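# Restock two shelves with spare items from the desk

## Task

Get every one of the six low shelves to hold exactly one cardboard box, one masking tape roll and one yellow sponge, each resting directly on the shelf surface and not stacked on anything. Two shelves each lack a single item; fill both gaps using spares taken from the desk, and leave all other spares on the desk. The robot must not topple or finish leaning, and the items must stay in place without the robot holding them.

## Robot and tools

ROBOT. An omnidirectional base carries a column about 1.75 m high. A carriage slides up and down it over 1.0 m (lift_m) and holds two identical six-joint arms, left and right, each ending in a two-finger gripper. Each arm base sits about 0.57 m + lift_m above the floor, and carriage parts hang roughly 0.15 m lower. A hand reaches at most 0.78 m from its shoulder but only about 0.38 m below its arm base. A hand is about 0.16 m long and 0.1 m wide (0.14 m with fingers open). Parked arm joints 1-6 are 0, 0.05, 0.05, 1.45, 0, 0; parked, the robot is about 0.95 m wide and 0.7 m long. The wheel motors are weak (2 N m), so drives stop on contact easily. Loose objects may occasionally be nudged by outside disturbances.

CAMERAS. carriage_camera is fixed on the carriage, facing forward and tilted about 20 degrees down; it and the parked fingertips sit up to about 0.45 m above the arm bases. left_wrist_camera and right_wrist_camera look out beyond the fingertips. All images are 672x504 pixels.

FRAMES. Base frame: origin on the floor below the base centre, x forward, y left, z up. left_hand and right_hand report the point between a hand's finger pads in this frame, plus quat_wxyz; the hand's z axis runs along the fingers and they open along its y axis; (1, 0, 0, 0) means pointing straight up with joints 1, 5, 6 at 0. Hand readings can be off, more so at long reach. The odometry frame is the base frame at scene start; base_odometry counts wheel rotation (slip counts as motion), heading positive to the left, -3.142 to 3.142.

execute_actions. Arguments: actions (a list with one action, or empty to just get state and images) and cameras (list of carriage_camera, left_wrist_camera, right_wrist_camera or all; omitted/null/all gives every camera, [] none). An action may contain base, joints or both; they start together. base holds exactly one relative move, measured from where the base last reported itself: translate_m (metres, forward positive, -2 to 2), strafe_m (metres, left positive, -2 to 2) or rotate_rad (radians, counter-clockwise positive, -6.3 to 6.3). joints is one dictionary covering both arms and the lift, each key one number and an absolute target: lift_m 0 to 1 m; left_/right_joint1_rad -2.617 to 3.054 (vertical-axis swing, 0 forward, positive left); joint2_rad 0 to 3.141 (shoulder: 0 upper arm back and level, 1.57 up, 3.14 forward level); joint3_rad 0 to 3.141 (elbow, 0 folded, 3.14 straight); joint4_rad -1.57 to 1.57 (wrist pitch, positive lifts fingertips); joint5_rad -1.57 to 1.57 (wrist yaw, positive turns fingertips right); joint6_rad -2.094 to 2.094 (roll about the fingers, positive clockwise viewed from the forearm); gripper_m 0 to 0.093 (pad gap in metres). An action lasts at most 15 s. Joints not named may keep pushing toward earlier targets. An unknown key or out-of-range number rejects the whole call. If a result reports a stop, the remaining movement, wait and finished_scene calls in that reply are skipped. Results list images in the order of the pictures line.

wait: seconds 0 to 10; the robot keeps its last command and the same state and images come back. zoom_image: camera plus region [x0, y0, x1, y1] in pixels from the top-left, at most 504 by 504, on that camera's latest full image. finished_scene: scene is the current scene number; it is final and reports success, so only call it when all items sit correctly and the robot has held still.

RESULT LINES. base_status and joint_status: done (for the base: wheels turned the full amount, slipping included; tiny moves may fall short yet say done), off_target (resting short, possibly still pushing), contact_stop or time_out (target dropped, holding in place), not_followed (a self-collision check held that arm's targets back, usually with a cause line; the gripper still acts; the robot may retry those targets later), limit_stop_at_motor_heat. on_its_own covers what the call did not command; held at is the held target, not the position. A gripper gripping something usually shows off_target. motor_effort gives percent of maximum, with the action's peak in brackets; readings carry sizeable fixed and random error. Lift effort grows with load; if it keeps dropping while lowering, a hand or its load is resting on something. drive_wheels clearly higher at rest than after free driving means the base is still pressing. ARM HIT flags a hard self-collision. MOTOR HOT appears from 75 °C; OVER-TEMPERATURE FAULT at 90 °C pauses that arm 10 s, and at 100 °C the arm goes limp and drops.

CAUTIONS. Nothing stops a tip-over and no reading shows a lean; check pictures. Risk rises with a high carriage, outstretched arms, loads, pulling, or abrupt stops; about 1.5 kg per hand with both arms forward can topple it. A 1 kg load sags a level hand 10-17 cm. Stretched arms heat quickly even when empty, so do not hold them out long. Arms have no contact stop and spring to targets once freed. Never let the arms strike or press each other. After an obstacle stops a drive, back off about 0.2 m along the way you came (or turn back), repeating once if still pressed; the base may roll up to 0.3 m after an arm touches something. The base can slip under a table edge that the column then hits; reversing into such an edge can tip the robot. To free a withheld arm, move it alone clear first, then the other arm in a later action. Avoid dropping, slamming or shoving objects hard.

Each tool is called after "Call:" in YAML: its name, and indented under it one key for each argument.

## Session

Call:
execute_actions:
  actions: []

Scene clock: 0.00 s.
base_odometry: x=+0.000 y=+0.000 heading=+0.000 (m, m, rad; odometry frame)
base_status: not commanded
joint_positions: lift_m=+0.299 left_joint1_rad=+0.008 left_joint2_rad=+0.047 left_joint3_rad=+0.017 left_joint4_rad=+1.420 left_joint5_rad=-0.053 left_joint6_rad=-0.043 left_gripper_m=+0.095 right_joint1_rad=-0.007 right_joint2_rad=+0.024 right_joint3_rad=+0.033 right_joint4_rad=+1.473 right_joint5_rad=-0.001 right_joint6_rad=-0.027 right_gripper_m=+0.094
joint_status: not commanded
motor_effort: lift_m=+25 drive_wheels=+1 (%)
left_hand: x=+0.3057 y=+0.3420 z=+1.2957 quat_wxyz=(+0.995, -0.028, +0.090, -0.015) (m; base frame)
right_hand: x=+0.2810 y=-0.3326 z=+1.3025 quat_wxyz=(+0.999, -0.001, +0.045, -0.017) (m; base frame)
pictures: carriage_camera, left_wrist_camera, right_wrist_camera
Images, in order (width x height): carriage_camera 672x504, left_wrist_camera 672x504, right_wrist_camera 672x504.

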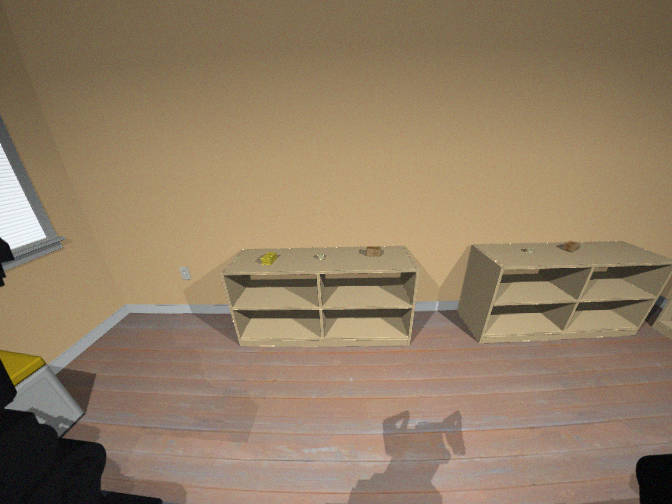

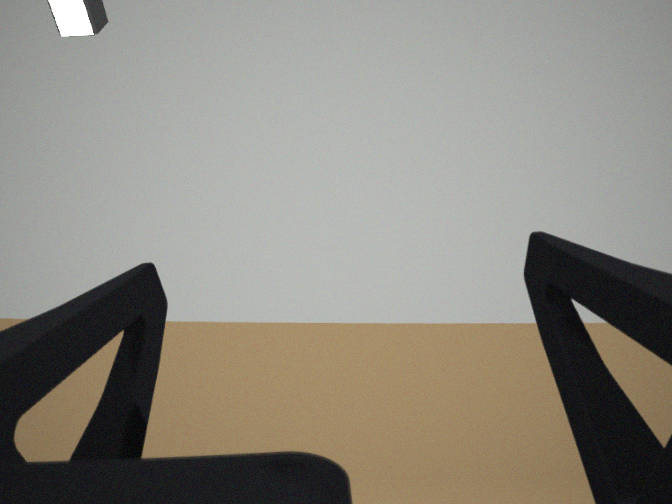

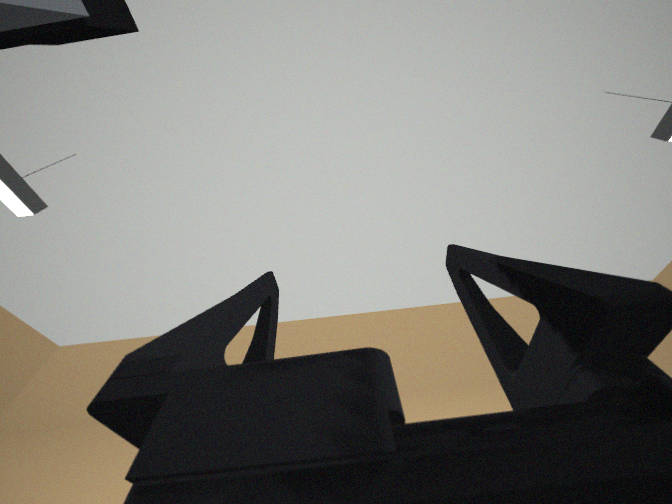

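Call:
zoom_image:
  camera: "carriage_camera"
  region: [220, 200, 672, 360]

Call:
execute_actions:
  actions:
    - {"base":{"rotate_rad":-1.3}}
  cameras: ["carriage_camera"]

Call:
execute_actions:
  actions:
    - {"base":{"rotate_rad":-1.5}}
  cameras: ["carriage_camera"]

Region (220, 200, 672, 360) of carriage_camera's 672x504 image, scaled by 1.115, with more detail than that image has; it fills the top 178 rows of this view, and the rest is white.

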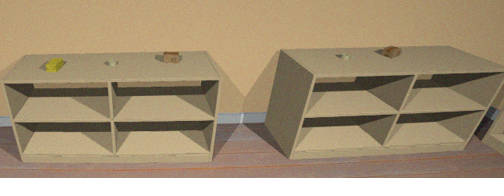

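Scene clock: 7.40 s.
base_odometry: x=+0.000 y=+0.000 heading=-1.299 (m, m, rad; odometry frame)
base_status: done
joint_positions: lift_m=+0.299 left_joint1_rad=+0.008 left_joint2_rad=+0.047 left_joint3_rad=+0.017 left_joint4_rad=+1.420 left_joint5_rad=-0.053 left_joint6_rad=-0.043 left_gripper_m=+0.095 right_joint1_rad=-0.007 right_joint2_rad=+0.024 right_joint3_rad=+0.033 right_joint4_rad=+1.473 right_joint5_rad=-0.001 right_joint6_rad=-0.027 right_gripper_m=+0.094
joint_status: not commanded
motor_effort: lift_m=+25(25) drive_wheels=+9(25) (%)
left_hand: x=+0.3058 y=+0.3420 z=+1.2957 quat_wxyz=(+0.995, -0.028, +0.090, -0.015) (m; base frame)
right_hand: x=+0.2810 y=-0.3326 z=+1.3025 quat_wxyz=(+0.999, -0.001, +0.045, -0.017) (m; base frame)
pictures: carriage_camera
Images, in order (width x height): carriage_camera 672x504.

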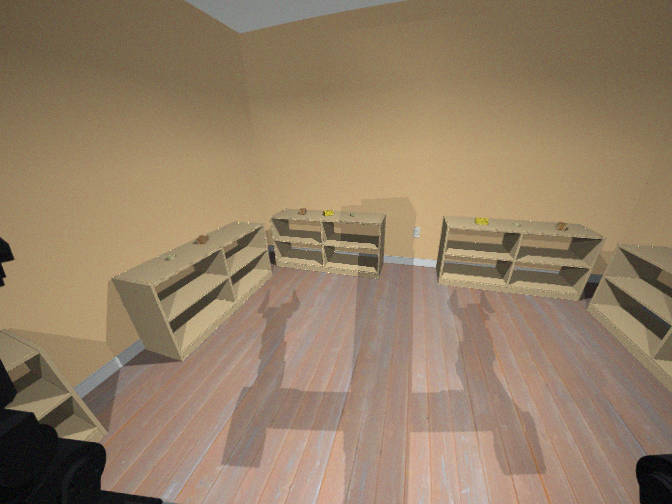

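Scene clock: 10.43 s.
base_odometry: x=+0.000 y=+0.000 heading=-2.797 (m, m, rad; odometry frame)
base_status: done
joint_positions: lift_m=+0.299 left_joint1_rad=+0.008 left_joint2_rad=+0.047 left_joint3_rad=+0.017 left_joint4_rad=+1.420 left_joint5_rad=-0.053 left_joint6_rad=-0.043 left_gripper_m=+0.095 right_joint1_rad=-0.007 right_joint2_rad=+0.024 right_joint3_rad=+0.033 right_joint4_rad=+1.473 right_joint5_rad=-0.001 right_joint6_rad=-0.027 right_gripper_m=+0.094
joint_status: not commanded
motor_effort: lift_m=+25(25) drive_wheels=+10(26) (%)
left_hand: x=+0.3058 y=+0.3420 z=+1.2957 quat_wxyz=(+0.995, -0.028, +0.090, -0.015) (m; base frame)
right_hand: x=+0.2810 y=-0.3326 z=+1.3025 quat_wxyz=(+0.999, -0.001, +0.045, -0.017) (m; base frame)
pictures: carriage_camera
Images, in order (width x height): carriage_camera 672x504.

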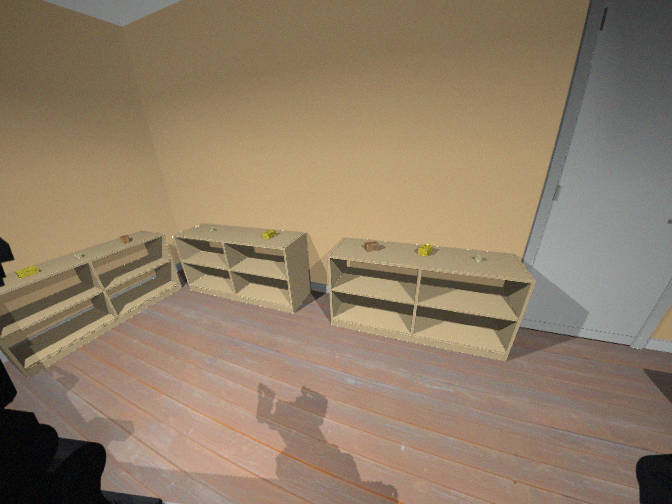

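Call:
execute_actions:
  actions:
    - {"base":{"rotate_rad":-1.9}}
  cameras: ["carriage_camera"]

Scene clock: 16.97 s.
base_odometry: x=+0.000 y=+0.000 heading=+1.588 (m, m, rad; odometry frame)
base_status: done
joint_positions: lift_m=+0.299 left_joint1_rad=+0.008 left_joint2_rad=+0.047 left_joint3_rad=+0.017 left_joint4_rad=+1.419 left_joint5_rad=-0.053 left_joint6_rad=-0.043 left_gripper_m=+0.095 right_joint1_rad=-0.007 right_joint2_rad=+0.024 right_joint3_rad=+0.033 right_joint4_rad=+1.473 right_joint5_rad=-0.001 right_joint6_rad=-0.027 right_gripper_m=+0.094
joint_status: not commanded
motor_effort: lift_m=+25(25) drive_wheels=+10(27) (%)
left_hand: x=+0.3059 y=+0.3420 z=+1.2957 quat_wxyz=(+0.995, -0.029, +0.090, -0.015) (m; base frame)
right_hand: x=+0.2810 y=-0.3326 z=+1.3025 quat_wxyz=(+0.999, -0.001, +0.045, -0.017) (m; base frame)
pictures: carriage_camera
Images, in order (width x height): carriage_camera 672x504.

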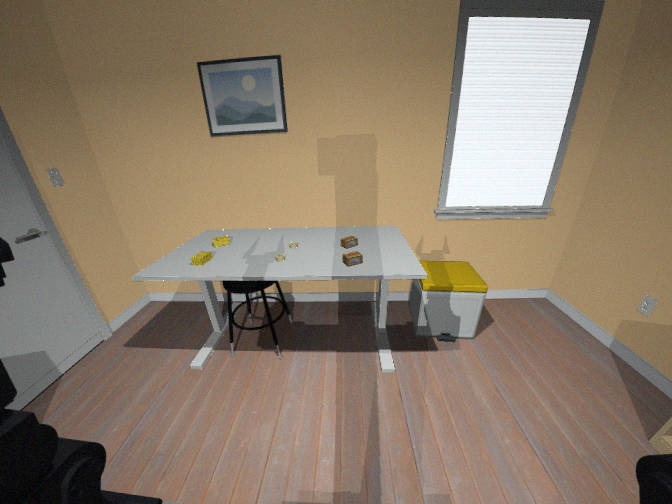

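Call:
execute_actions:
  actions:
    - {"base":{"strafe_m":0.3},"joints":{"lift_m":0.45,"left_joint2_rad":1.6,"left_joint3_rad":1.3,"left_joint4_rad":-1.27,"right_joint2_rad":1.6,"right_joint3_rad":1.3,"right_joint4_rad":-1.27}}
  cameras: ["carriage_camera"]

Call:
execute_actions:
  actions:
    - {"base":{"translate_m":0.5}}

Scene clock: 25.97 s.
base_odometry: x=-0.300 y=-0.005 heading=+1.587 (m, m, rad; odometry frame)
base_status: done
joint_positions: lift_m=+0.450 left_joint1_rad=+0.008 left_joint2_rad=+1.599 left_joint3_rad=+1.279 left_joint4_rad=-1.266 left_joint5_rad=-0.053 left_joint6_rad=-0.043 left_gripper_m=+0.095 right_joint1_rad=-0.007 right_joint2_rad=+1.591 right_joint3_rad=+1.275 right_joint4_rad=-1.263 right_joint5_rad=-0.001 right_joint6_rad=-0.027 right_gripper_m=+0.094
joint_status: all done
motor_effort: lift_m=+24(33) drive_wheels=-7(25) (%)
left_hand: x=+0.5335 y=+0.3439 z=+1.1385 quat_wxyz=(-0.007, -0.026, +0.999, +0.026) (m; base frame)
right_hand: x=+0.5333 y=-0.3344 z=+1.1393 quat_wxyz=(-0.004, -0.010, +1.000, +0.000) (m; base frame)
pictures: carriage_camera
Images, in order (width x height): carriage_camera 672x504.

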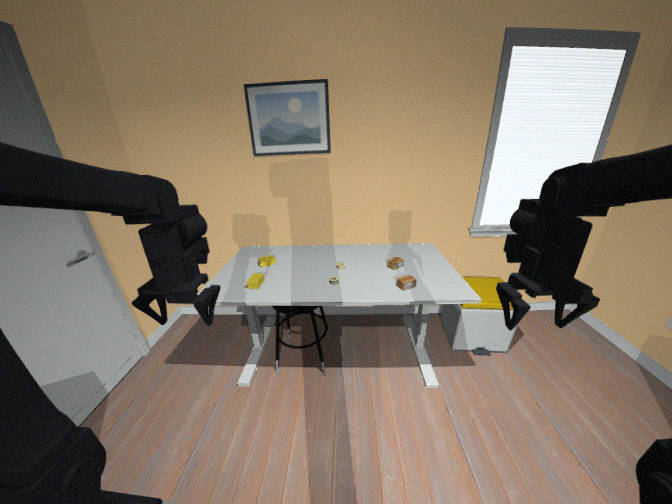

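Scene clock: 29.07 s.
base_odometry: x=-0.309 y=+0.495 heading=+1.588 (m, m, rad; odometry frame)
base_status: done
joint_positions: lift_m=+0.450 left_joint1_rad=+0.008 left_joint2_rad=+1.599 left_joint3_rad=+1.279 left_joint4_rad=-1.267 left_joint5_rad=-0.053 left_joint6_rad=-0.043 left_gripper_m=+0.095 right_joint1_rad=-0.007 right_joint2_rad=+1.591 right_joint3_rad=+1.275 right_joint4_rad=-1.265 right_joint5_rad=-0.001 right_joint6_rad=-0.027 right_gripper_m=+0.094
joint_status: not commanded
motor_effort: lift_m=+24(24) drive_wheels=-7(23) (%)
left_hand: x=+0.5333 y=+0.3439 z=+1.1385 quat_wxyz=(-0.008, -0.026, +0.999, +0.026) (m; base frame)
right_hand: x=+0.5327 y=-0.3344 z=+1.1393 quat_wxyz=(-0.005, -0.010, +1.000, +0.000) (m; base frame)
pictures: carriage_camera, left_wrist_camera, right_wrist_camera
Images, in order (width x height): carriage_camera 672x504, left_wrist_camera 672x504, right_wrist_camera 672x504.

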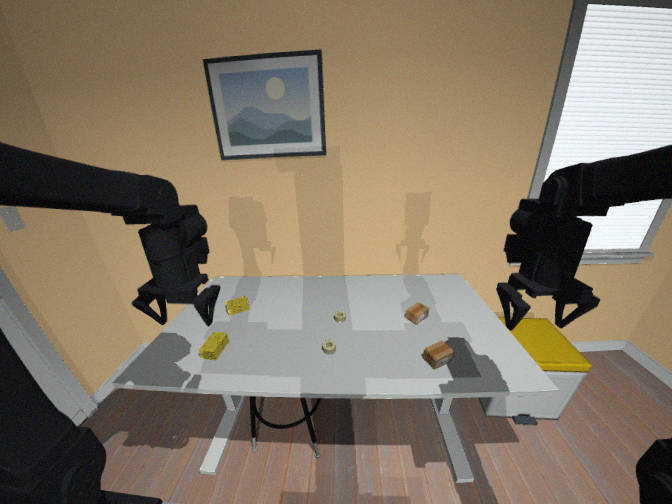

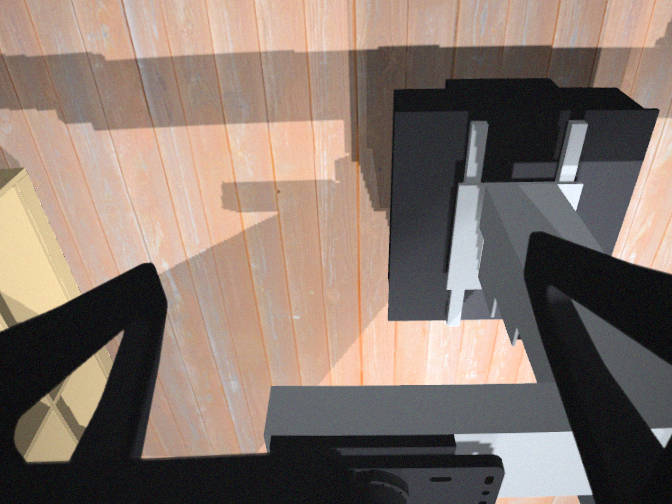

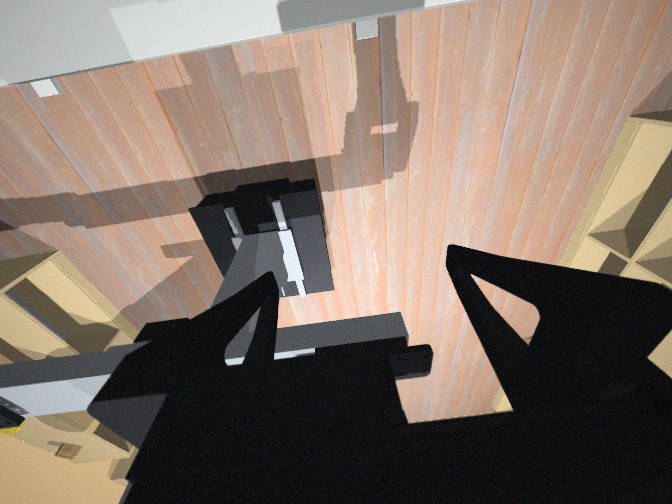

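Call:
execute_actions:
  actions:
    - {"base":{"translate_m":0.14},"joints":{"lift_m":0.38,"left_joint1_rad":0.25,"left_joint2_rad":2.2,"left_joint3_rad":1.6,"left_joint4_rad":-0.97,"right_joint1_rad":0.1,"right_joint2_rad":2.2,"right_joint3_rad":1.6,"right_joint4_rad":-0.97}}

Scene clock: 41.33 s.
base_odometry: x=-0.311 y=+0.635 heading=+1.588 (m, m, rad; odometry frame)
base_status: done
joint_positions: lift_m=+0.380 left_joint1_rad=+0.256 left_joint2_rad=+2.207 left_joint3_rad=+1.583 left_joint4_rad=-0.969 left_joint5_rad=-0.053 left_joint6_rad=-0.043 left_gripper_m=+0.095 right_joint1_rad=+0.101 right_joint2_rad=+2.192 right_joint3_rad=+1.582 right_joint4_rad=-0.964 right_joint5_rad=-0.001 right_joint6_rad=-0.027 right_gripper_m=+0.094
joint_status: all done
motor_effort: lift_m=+25(25) drive_wheels=-7(29) (%)
left_hand: x=+0.6481 y=+0.4439 z=+0.9426 quat_wxyz=(-0.014, -0.149, +0.988, +0.025) (m; base frame)
right_hand: x=+0.6644 y=-0.2912 z=+0.9478 quat_wxyz=(-0.002, -0.064, +0.998, +0.000) (m; base frame)
pictures: carriage_camera, left_wrist_camera, right_wrist_camera
Images, in order (width x height): carriage_camera 672x504, left_wrist_camera 672x504, right_wrist_camera 672x504.

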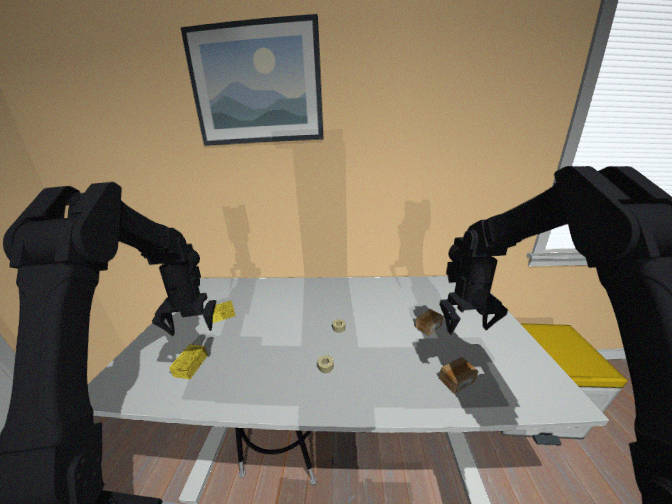

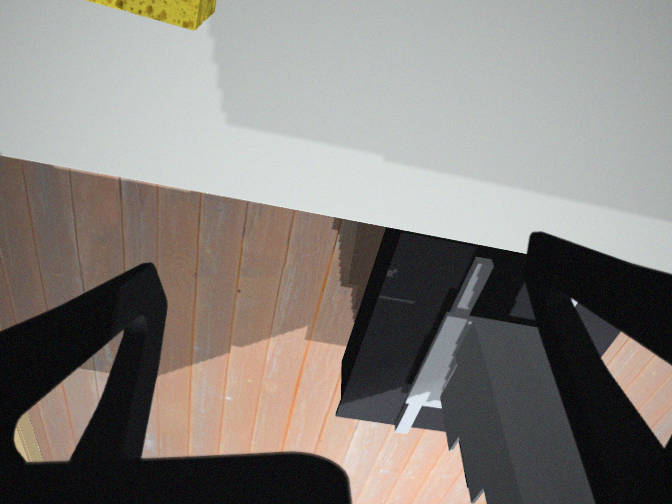

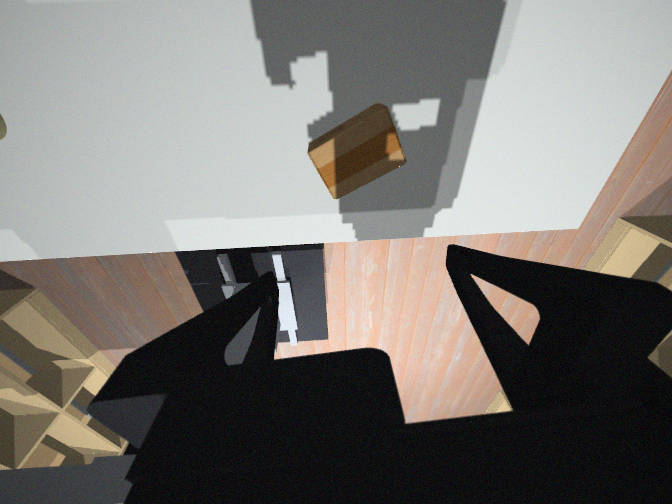

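Call:
execute_actions:
  actions:
    - {"base":{"translate_m":0.02},"joints":{"lift_m":0.31,"left_joint1_rad":0.36,"left_joint5_rad":0,"left_joint6_rad":0.55,"left_joint2_rad":2.27,"left_joint3_rad":1.75,"left_joint4_rad":-1.05,"right_joint1_rad":0.13,"right_joint6_rad":1.2}}

Scene clock: 47.80 s.
base_odometry: x=-0.312 y=+0.655 heading=+1.589 (m, m, rad; odometry frame)
base_status: done
joint_positions: lift_m=+0.310 left_joint1_rad=+0.366 left_joint2_rad=+2.278 left_joint3_rad=+1.733 left_joint4_rad=-1.043 left_joint5_rad=-0.004 left_joint6_rad=+0.540 left_gripper_m=+0.095 right_joint1_rad=+0.126 right_joint2_rad=+2.193 right_joint3_rad=+1.584 right_joint4_rad=-0.965 right_joint5_rad=-0.001 right_joint6_rad=+1.196 right_gripper_m=+0.094
joint_status: all done
motor_effort: lift_m=+26(24) drive_wheels=+2(26) (%)
left_hand: x=+0.6577 y=+0.4863 z=+0.8792 quat_wxyz=(-0.009, +0.087, +0.996, -0.002) (m; base frame)
right_hand: x=+0.6636 y=-0.2812 z=+0.8780 quat_wxyz=(-0.002, +0.510, +0.860, -0.001) (m; base frame)
pictures: carriage_camera, left_wrist_camera, right_wrist_camera
Images, in order (width x height): carriage_camera 672x504, left_wrist_camera 672x504, right_wrist_camera 672x504.

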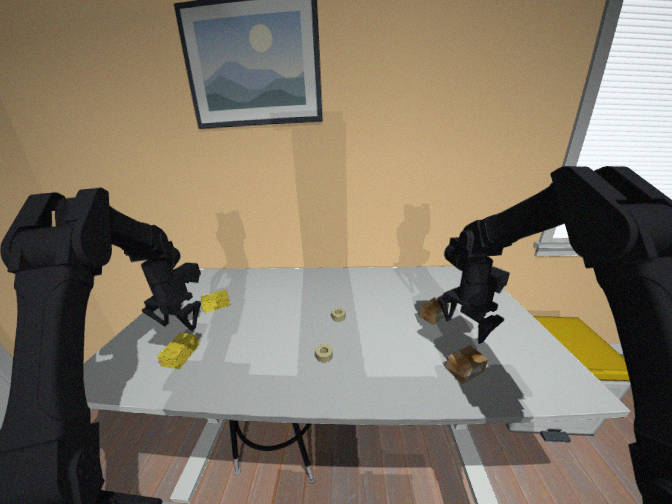

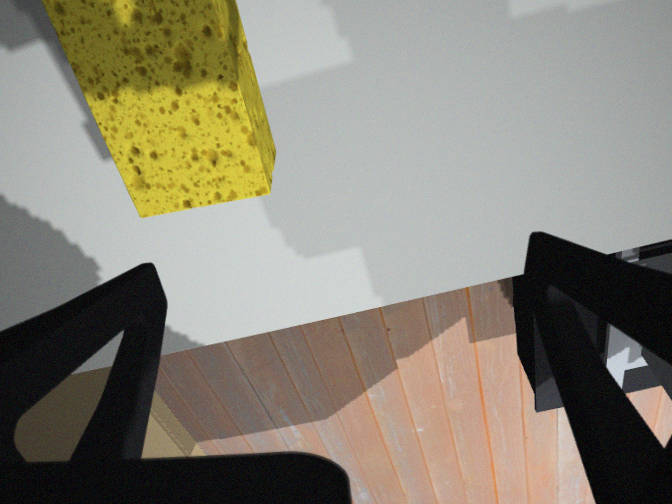

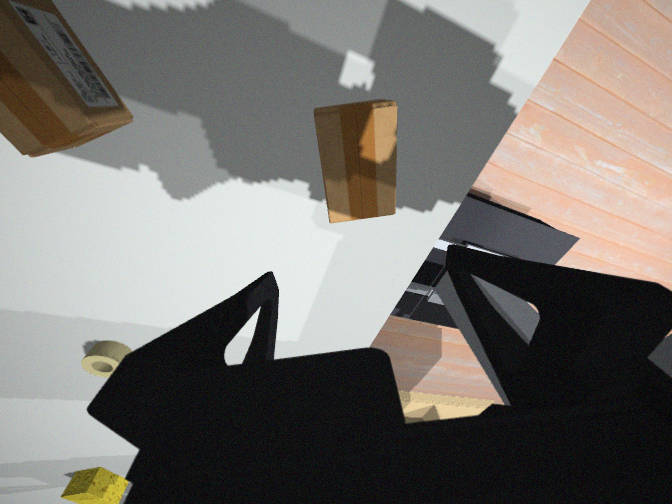

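Call:
execute_actions:
  actions:
    - {"joints":{"lift_m":0.275,"left_joint1_rad":0.49,"left_joint6_rad":0.58,"left_joint2_rad":2.4,"left_joint3_rad":1.98,"left_joint4_rad":-1.15,"right_joint1_rad":0.12,"right_joint6_rad":1.15}}

Scene clock: 53.60 s.
base_odometry: x=-0.312 y=+0.655 heading=+1.589 (m, m, rad; odometry frame)
base_status: not commanded
joint_positions: lift_m=+0.275 left_joint1_rad=+0.495 left_joint2_rad=+2.418 left_joint3_rad=+1.966 left_joint4_rad=-1.140 left_joint5_rad=-0.002 left_joint6_rad=+0.571 left_gripper_m=+0.095 right_joint1_rad=+0.125 right_joint2_rad=+2.195 right_joint3_rad=+1.584 right_joint4_rad=-0.967 right_joint5_rad=-0.001 right_joint6_rad=+1.153 right_gripper_m=+0.094
joint_status: all done
motor_effort: lift_m=+25(27) drive_wheels=-3(5) (%)
left_hand: x=+0.6625 y=+0.5510 z=+0.8413 quat_wxyz=(-0.010, +0.038, +0.999, -0.004) (m; base frame)
right_hand: x=+0.6630 y=-0.2815 z=+0.8421 quat_wxyz=(-0.003, +0.491, +0.871, -0.002) (m; base frame)
pictures: carriage_camera, left_wrist_camera, right_wrist_camera
Images, in order (width x height): carriage_camera 672x504, left_wrist_camera 672x504, right_wrist_camera 672x504.

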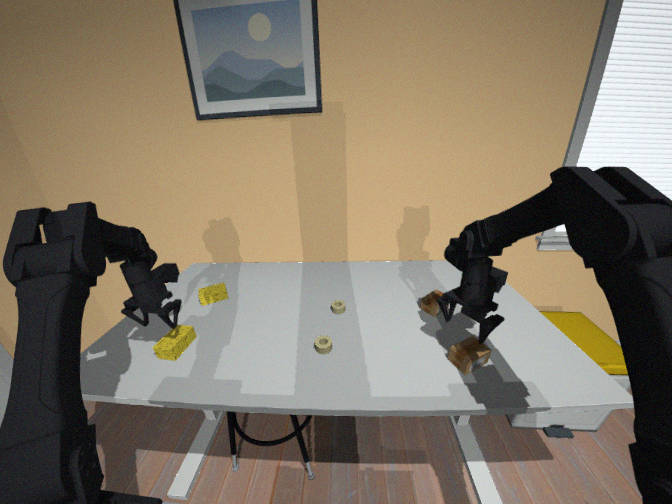

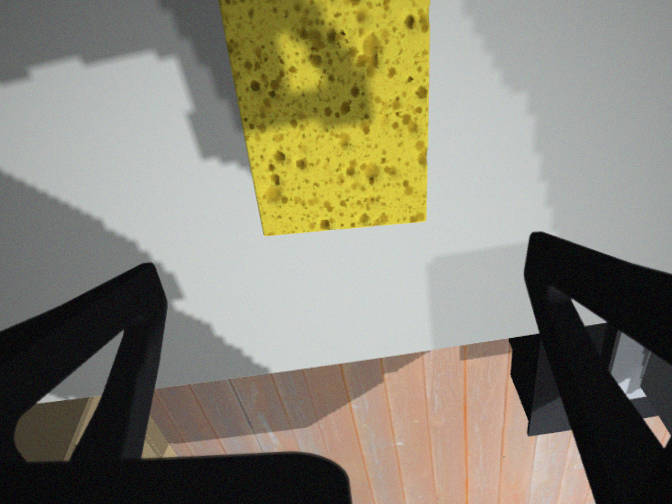

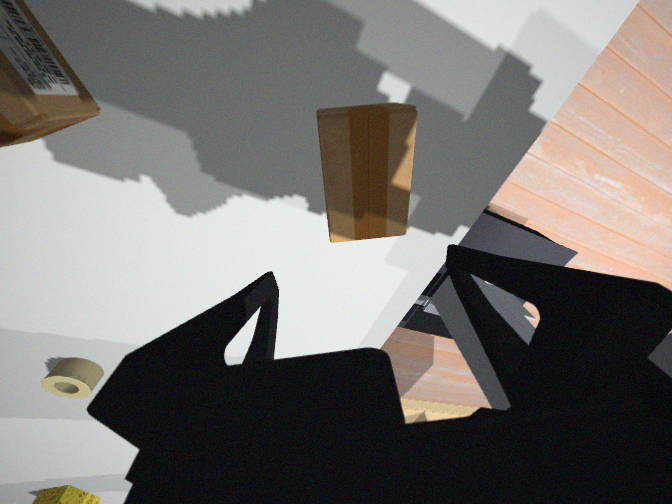

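Call:
execute_actions:
  actions:
    - {"joints":{"lift_m":0.23,"left_joint4_rad":-1.09,"right_joint2_rad":2.16,"right_joint3_rad":1.52,"right_joint4_rad":-0.93,"right_joint6_rad":1.2}}

Scene clock: 58.77 s.
base_odometry: x=-0.312 y=+0.655 heading=+1.589 (m, m, rad; odometry frame)
base_status: not commanded
joint_positions: lift_m=+0.230 left_joint1_rad=+0.495 left_joint2_rad=+2.412 left_joint3_rad=+1.967 left_joint4_rad=-1.095 left_joint5_rad=-0.002 left_joint6_rad=+0.571 left_gripper_m=+0.095 right_joint1_rad=+0.125 right_joint2_rad=+2.157 right_joint3_rad=+1.534 right_joint4_rad=-0.931 right_joint5_rad=-0.001 right_joint6_rad=+1.197 right_gripper_m=+0.094
joint_status: all done
motor_effort: lift_m=+26(29) drive_wheels=-4(5) (%)
left_hand: x=+0.6732 y=+0.5567 z=+0.7993 quat_wxyz=(+0.013, +0.038, +0.999, +0.009) (m; base frame)
right_hand: x=+0.6593 y=-0.2819 z=+0.8000 quat_wxyz=(+0.006, +0.511, +0.860, +0.005) (m; base frame)
pictures: carriage_camera, left_wrist_camera, right_wrist_camera
Images, in order (width x height): carriage_camera 672x504, left_wrist_camera 672x504, right_wrist_camera 672x504.

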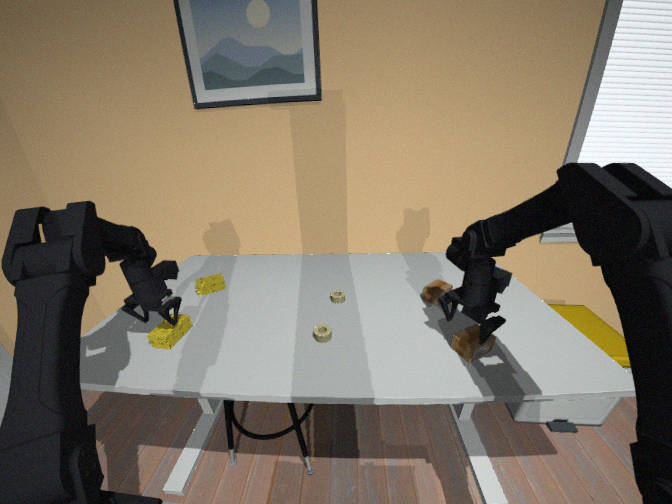

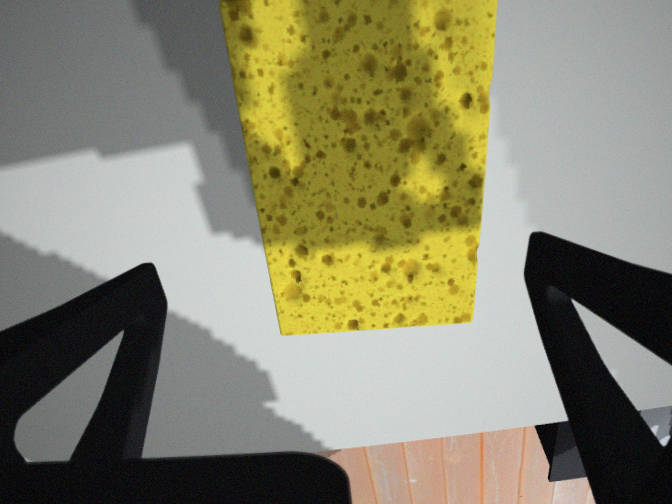

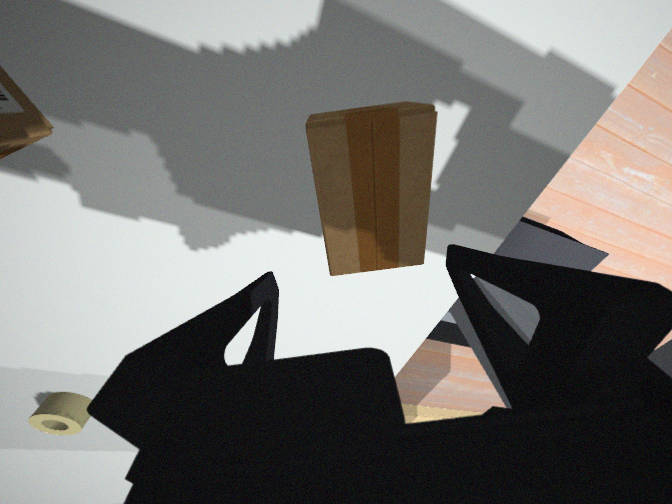

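Call:
execute_actions:
  actions:
    - {"joints":{"lift_m":0.21,"left_joint1_rad":0.47,"right_joint1_rad":0.075,"right_joint4_rad":-1.0,"right_joint3_rad":1.51,"right_joint2_rad":2.14,"right_joint6_rad":1.15}}

Scene clock: 63.00 s.
base_odometry: x=-0.312 y=+0.655 heading=+1.589 (m, m, rad; odometry frame)
base_status: not commanded
joint_positions: lift_m=+0.210 left_joint1_rad=+0.472 left_joint2_rad=+2.412 left_joint3_rad=+1.967 left_joint4_rad=-1.095 left_joint5_rad=-0.002 left_joint6_rad=+0.571 left_gripper_m=+0.095 right_joint1_rad=+0.074 right_joint2_rad=+2.143 right_joint3_rad=+1.529 right_joint4_rad=-0.990 right_joint5_rad=-0.001 right_joint6_rad=+1.153 right_gripper_m=+0.094
joint_status: all done
motor_effort: lift_m=+26(26) drive_wheels=+3(4) (%)
left_hand: x=+0.6782 y=+0.5474 z=+0.7790 quat_wxyz=(+0.013, +0.049, +0.999, +0.009) (m; base frame)
right_hand: x=+0.6470 y=-0.3038 z=+0.7842 quat_wxyz=(-0.014, +0.514, +0.858, -0.009) (m; base frame)
pictures: carriage_camera, left_wrist_camera, right_wrist_camera
Images, in order (width x height): carriage_camera 672x504, left_wrist_camera 672x504, right_wrist_camera 672x504.

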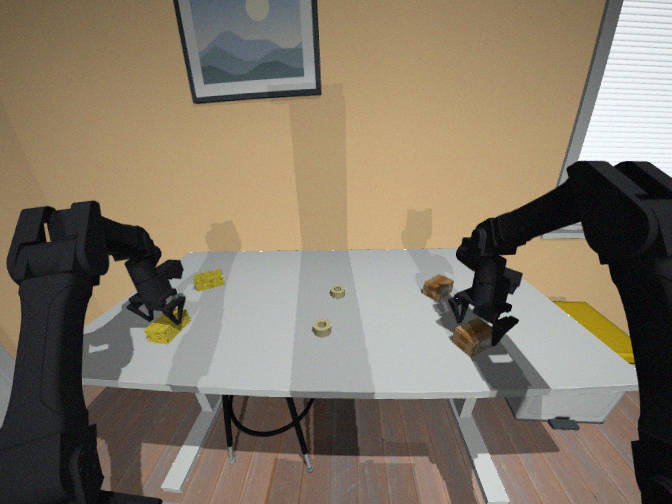

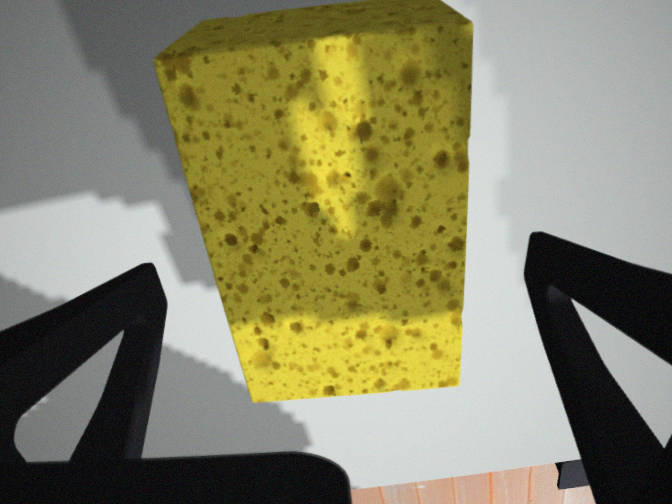

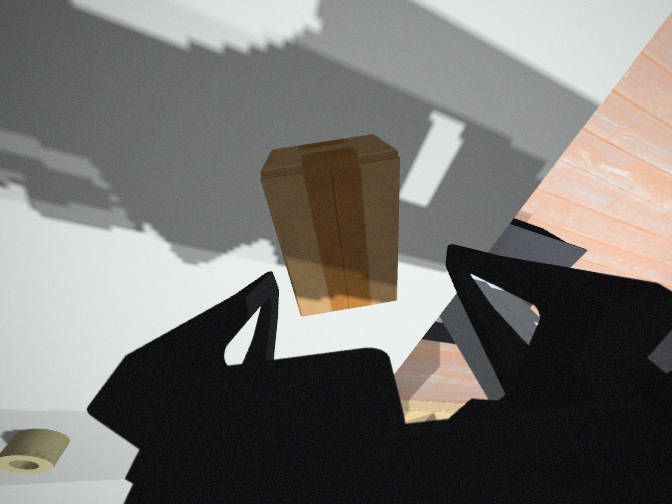

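Call:
execute_actions:
  actions:
    - {"joints":{"lift_m":0.195,"right_joint4_rad":-0.95}}
  cameras: ["right_wrist_camera"]

Call:
execute_actions:
  actions:
    - {"joints":{"lift_m":0.18}}

Scene clock: 67.17 s.
base_odometry: x=-0.312 y=+0.655 heading=+1.589 (m, m, rad; odometry frame)
base_status: not commanded
joint_positions: lift_m=+0.195 left_joint1_rad=+0.472 left_joint2_rad=+2.413 left_joint3_rad=+1.967 left_joint4_rad=-1.094 left_joint5_rad=-0.002 left_joint6_rad=+0.571 left_gripper_m=+0.095 right_joint1_rad=+0.074 right_joint2_rad=+2.141 right_joint3_rad=+1.529 right_joint4_rad=-0.956 right_joint5_rad=-0.001 right_joint6_rad=+1.153 right_gripper_m=+0.094
joint_status: all done
motor_effort: lift_m=+25(25) drive_wheels=+3(6) (%)
left_hand: x=+0.6783 y=+0.5474 z=+0.7636 quat_wxyz=(+0.013, +0.049, +0.999, +0.009) (m; base frame)
right_hand: x=+0.6556 y=-0.3031 z=+0.7697 quat_wxyz=(+0.001, +0.514, +0.858, +0.001) (m; base frame)
pictures: right_wrist_camera
Images, in order (width x height): right_wrist_camera 672x504.

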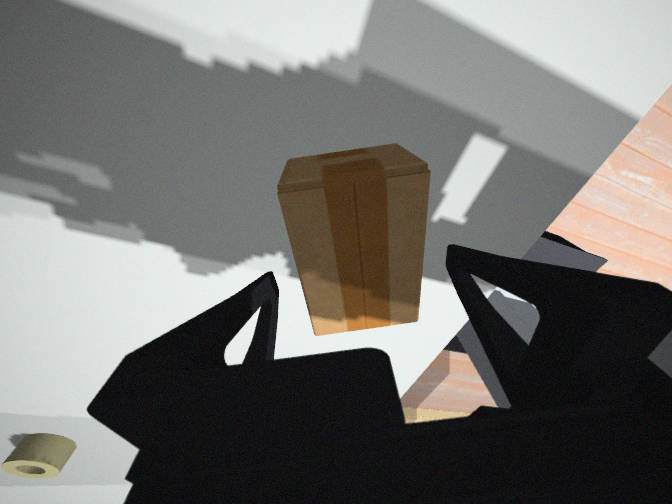

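Scene clock: 67.90 s.
base_odometry: x=-0.312 y=+0.655 heading=+1.589 (m, m, rad; odometry frame)
base_status: not commanded
joint_positions: lift_m=+0.180 left_joint1_rad=+0.472 left_joint2_rad=+2.414 left_joint3_rad=+1.967 left_joint4_rad=-1.093 left_joint5_rad=-0.002 left_joint6_rad=+0.571 left_gripper_m=+0.095 right_joint1_rad=+0.074 right_joint2_rad=+2.140 right_joint3_rad=+1.527 right_joint4_rad=-0.954 right_joint5_rad=-0.001 right_joint6_rad=+1.153 right_gripper_m=+0.094
joint_status: all done
motor_effort: lift_m=+25(26) drive_wheels=-3(3) (%)
left_hand: x=+0.6783 y=+0.5474 z=+0.7483 quat_wxyz=(+0.013, +0.049, +0.999, +0.009) (m; base frame)
right_hand: x=+0.6555 y=-0.3031 z=+0.7549 quat_wxyz=(+0.001, +0.514, +0.858, +0.001) (m; base frame)
pictures: carriage_camera, left_wrist_camera, right_wrist_camera
Images, in order (width x height): carriage_camera 672x504, left_wrist_camera 672x504, right_wrist_camera 672x504.

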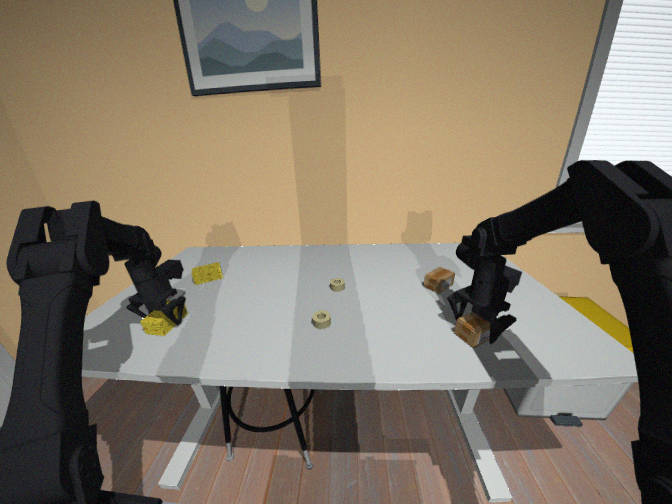

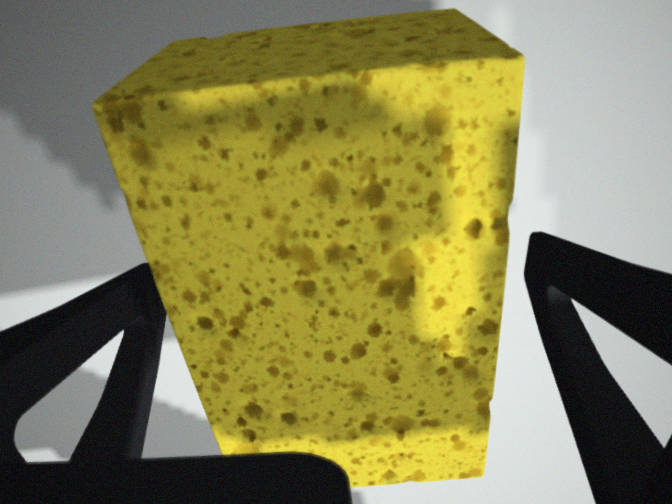

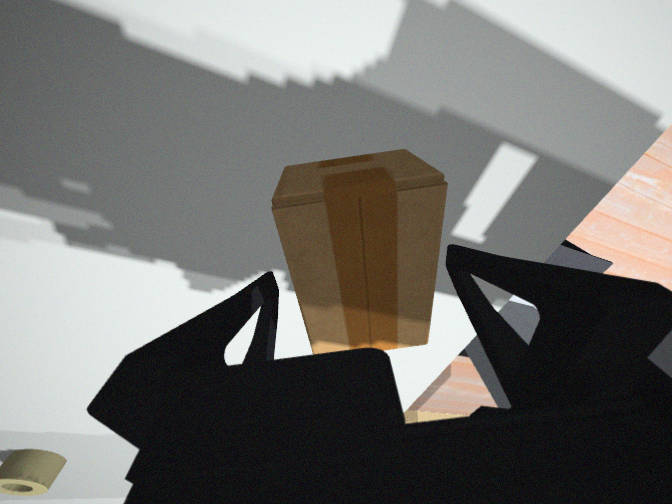

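Call:
execute_actions:
  actions:
    - {"joints":{"lift_m":0.168}}
  cameras: []

Call:
execute_actions:
  actions:
    - {"joints":{"left_gripper_m":0.045,"right_gripper_m":0.045}}
  cameras: []

Call:
execute_actions:
  actions:
    - {"joints":{"lift_m":0.25}}

Scene clock: 76.63 s.
base_odometry: x=-0.312 y=+0.655 heading=+1.589 (m, m, rad; odometry frame)
base_status: not commanded
joint_positions: lift_m=+0.168 left_joint1_rad=+0.473 left_joint2_rad=+2.409 left_joint3_rad=+1.970 left_joint4_rad=-1.094 left_joint5_rad=-0.001 left_joint6_rad=+0.572 left_gripper_m=+0.095 right_joint1_rad=+0.074 right_joint2_rad=+2.139 right_joint3_rad=+1.526 right_joint4_rad=-0.952 right_joint5_rad=-0.001 right_joint6_rad=+1.153 right_gripper_m=+0.094
joint_status: all done
motor_effort: lift_m=+24(24) drive_wheels=-3(6) (%)
left_hand: x=+0.6794 y=+0.5481 z=+0.7391 quat_wxyz=(+0.016, +0.049, +0.999, +0.010) (m; base frame)
right_hand: x=+0.6558 y=-0.3031 z=+0.7429 quat_wxyz=(+0.002, +0.514, +0.858, +0.002) (m; base frame)
pictures: none
No camera images: the call's "cameras" was empty. Leave "cameras" out to get every camera's image.

Scene clock: 77.23 s.
base_odometry: x=-0.312 y=+0.655 heading=+1.589 (m, m, rad; odometry frame)
base_status: not commanded
joint_positions: lift_m=+0.168 left_joint1_rad=+0.473 left_joint2_rad=+2.409 left_joint3_rad=+1.970 left_joint4_rad=-1.094 left_joint5_rad=-0.001 left_joint6_rad=+0.572 left_gripper_m=+0.058 right_joint1_rad=+0.074 right_joint2_rad=+2.139 right_joint3_rad=+1.526 right_joint4_rad=-0.952 right_joint5_rad=-0.001 right_joint6_rad=+1.153 right_gripper_m=+0.059
joint_status: left_gripper_m off_target (ended at +0.058, target +0.045); right_gripper_m off_target (ended at +0.059, target +0.045)
motor_effort: lift_m=+25(24) drive_wheels=-3(4) (%)
left_hand: x=+0.6794 y=+0.5481 z=+0.7391 quat_wxyz=(+0.016, +0.049, +0.999, +0.010) (m; base frame)
right_hand: x=+0.6558 y=-0.3031 z=+0.7429 quat_wxyz=(+0.002, +0.514, +0.858, +0.002) (m; base frame)
pictures: none
No camera images: the call's "cameras" was empty. Leave "cameras" out to get every camera's image.

Scene clock: 78.10 s.
base_odometry: x=-0.312 y=+0.655 heading=+1.589 (m, m, rad; odometry frame)
base_status: not commanded
joint_positions: lift_m=+0.250 left_joint1_rad=+0.473 left_joint2_rad=+2.409 left_joint3_rad=+1.970 left_joint4_rad=-1.093 left_joint5_rad=-0.001 left_joint6_rad=+0.572 left_gripper_m=+0.058 right_joint1_rad=+0.074 right_joint2_rad=+2.140 right_joint3_rad=+1.526 right_joint4_rad=-0.951 right_joint5_rad=-0.001 right_joint6_rad=+1.153 right_gripper_m=+0.059
joint_status: all done
motor_effort: lift_m=+25(29) drive_wheels=+2(4) (%)
left_hand: x=+0.6795 y=+0.5481 z=+0.8211 quat_wxyz=(+0.016, +0.049, +0.999, +0.010) (m; base frame)
right_hand: x=+0.6561 y=-0.3030 z=+0.8247 quat_wxyz=(+0.002, +0.514, +0.858, +0.002) (m; base frame)
pictures: carriage_camera, left_wrist_camera, right_wrist_camera
Images, in order (width x height): carriage_camera 672x504, left_wrist_camera 672x504, right_wrist_camera 672x504.

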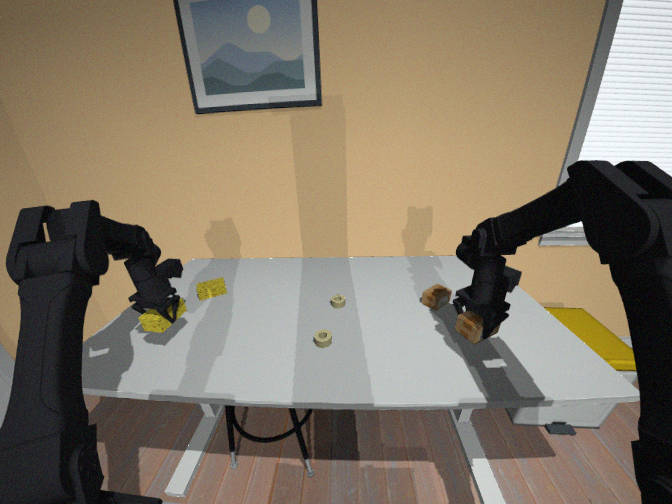

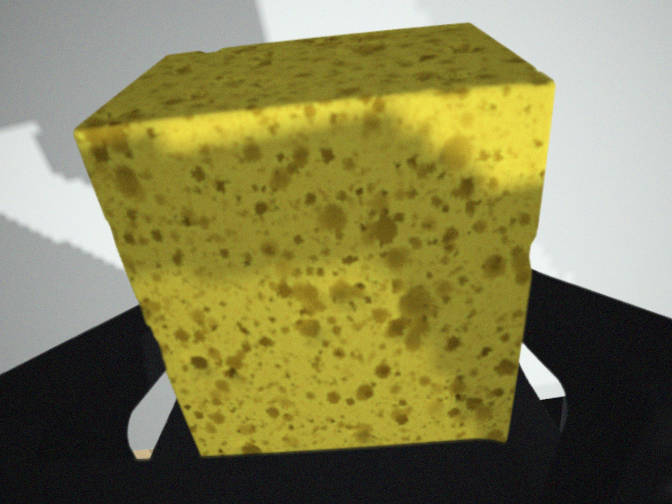

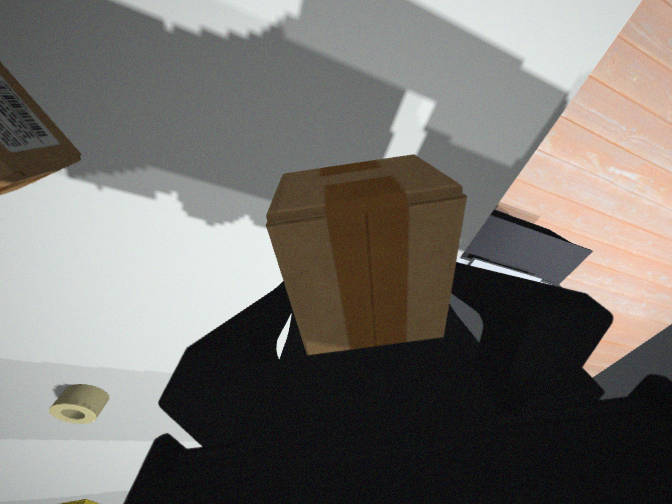

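Call:
execute_actions:
  actions:
    - {"base":{"translate_m":-2.0},"joints":{"left_joint1_rad":0,"left_joint6_rad":0,"left_joint2_rad":1.6,"left_joint3_rad":1.3,"left_joint4_rad":-1.27,"right_joint2_rad":1.6,"right_joint3_rad":1.3,"right_joint4_rad":-1.27,"right_joint6_rad":0.3}}
  cameras: []

Call:
execute_actions:
  actions:
    - {"base":{"rotate_rad":1.6}}
  cameras: ["carriage_camera"]

Scene clock: 92.10 s.
base_odometry: x=-0.275 y=-1.345 heading=+1.589 (m, m, rad; odometry frame)
base_status: done
joint_positions: lift_m=+0.250 left_joint1_rad=-0.006 left_joint2_rad=+1.619 left_joint3_rad=+1.310 left_joint4_rad=-1.265 left_joint5_rad=+0.004 left_joint6_rad=+0.010 left_gripper_m=+0.058 right_joint1_rad=+0.074 right_joint2_rad=+1.610 right_joint3_rad=+1.314 right_joint4_rad=-1.262 right_joint5_rad=-0.001 right_joint6_rad=+0.304 right_gripper_m=+0.059
joint_status: all done
motor_effort: lift_m=+25(25) drive_wheels=-5(29) (%)
left_hand: x=+0.5420 y=+0.3300 z=+0.9407 quat_wxyz=(-0.002, +0.008, +1.000, -0.002) (m; base frame)
right_hand: x=+0.5431 y=-0.3114 z=+0.9440 quat_wxyz=(+0.006, +0.115, +0.993, +0.002) (m; base frame)
pictures: none
No camera images: the call's "cameras" was empty. Leave "cameras" out to get every camera's image.

Scene clock: 95.23 s.
base_odometry: x=-0.275 y=-1.344 heading=-3.095 (m, m, rad; odometry frame)
base_status: done
joint_positions: lift_m=+0.250 left_joint1_rad=+0.001 left_joint2_rad=+1.619 left_joint3_rad=+1.310 left_joint4_rad=-1.265 left_joint5_rad=+0.004 left_joint6_rad=+0.010 left_gripper_m=+0.058 right_joint1_rad=+0.074 right_joint2_rad=+1.610 right_joint3_rad=+1.314 right_joint4_rad=-1.263 right_joint5_rad=+0.000 right_joint6_rad=+0.304 right_gripper_m=+0.059
joint_status: not commanded
motor_effort: lift_m=+25(25) drive_wheels=+10(30) (%)
left_hand: x=+0.5420 y=+0.3322 z=+0.9407 quat_wxyz=(-0.002, +0.004, +1.000, -0.002) (m; base frame)
right_hand: x=+0.5429 y=-0.3115 z=+0.9440 quat_wxyz=(+0.006, +0.115, +0.993, +0.001) (m; base frame)
pictures: carriage_camera
Images, in order (width x height): carriage_camera 672x504.

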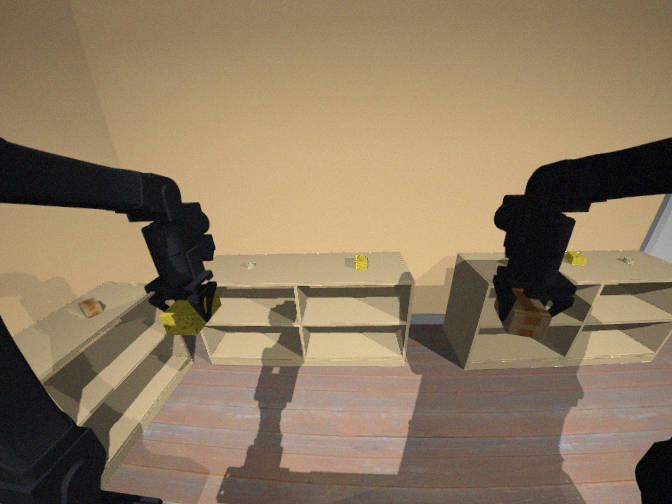

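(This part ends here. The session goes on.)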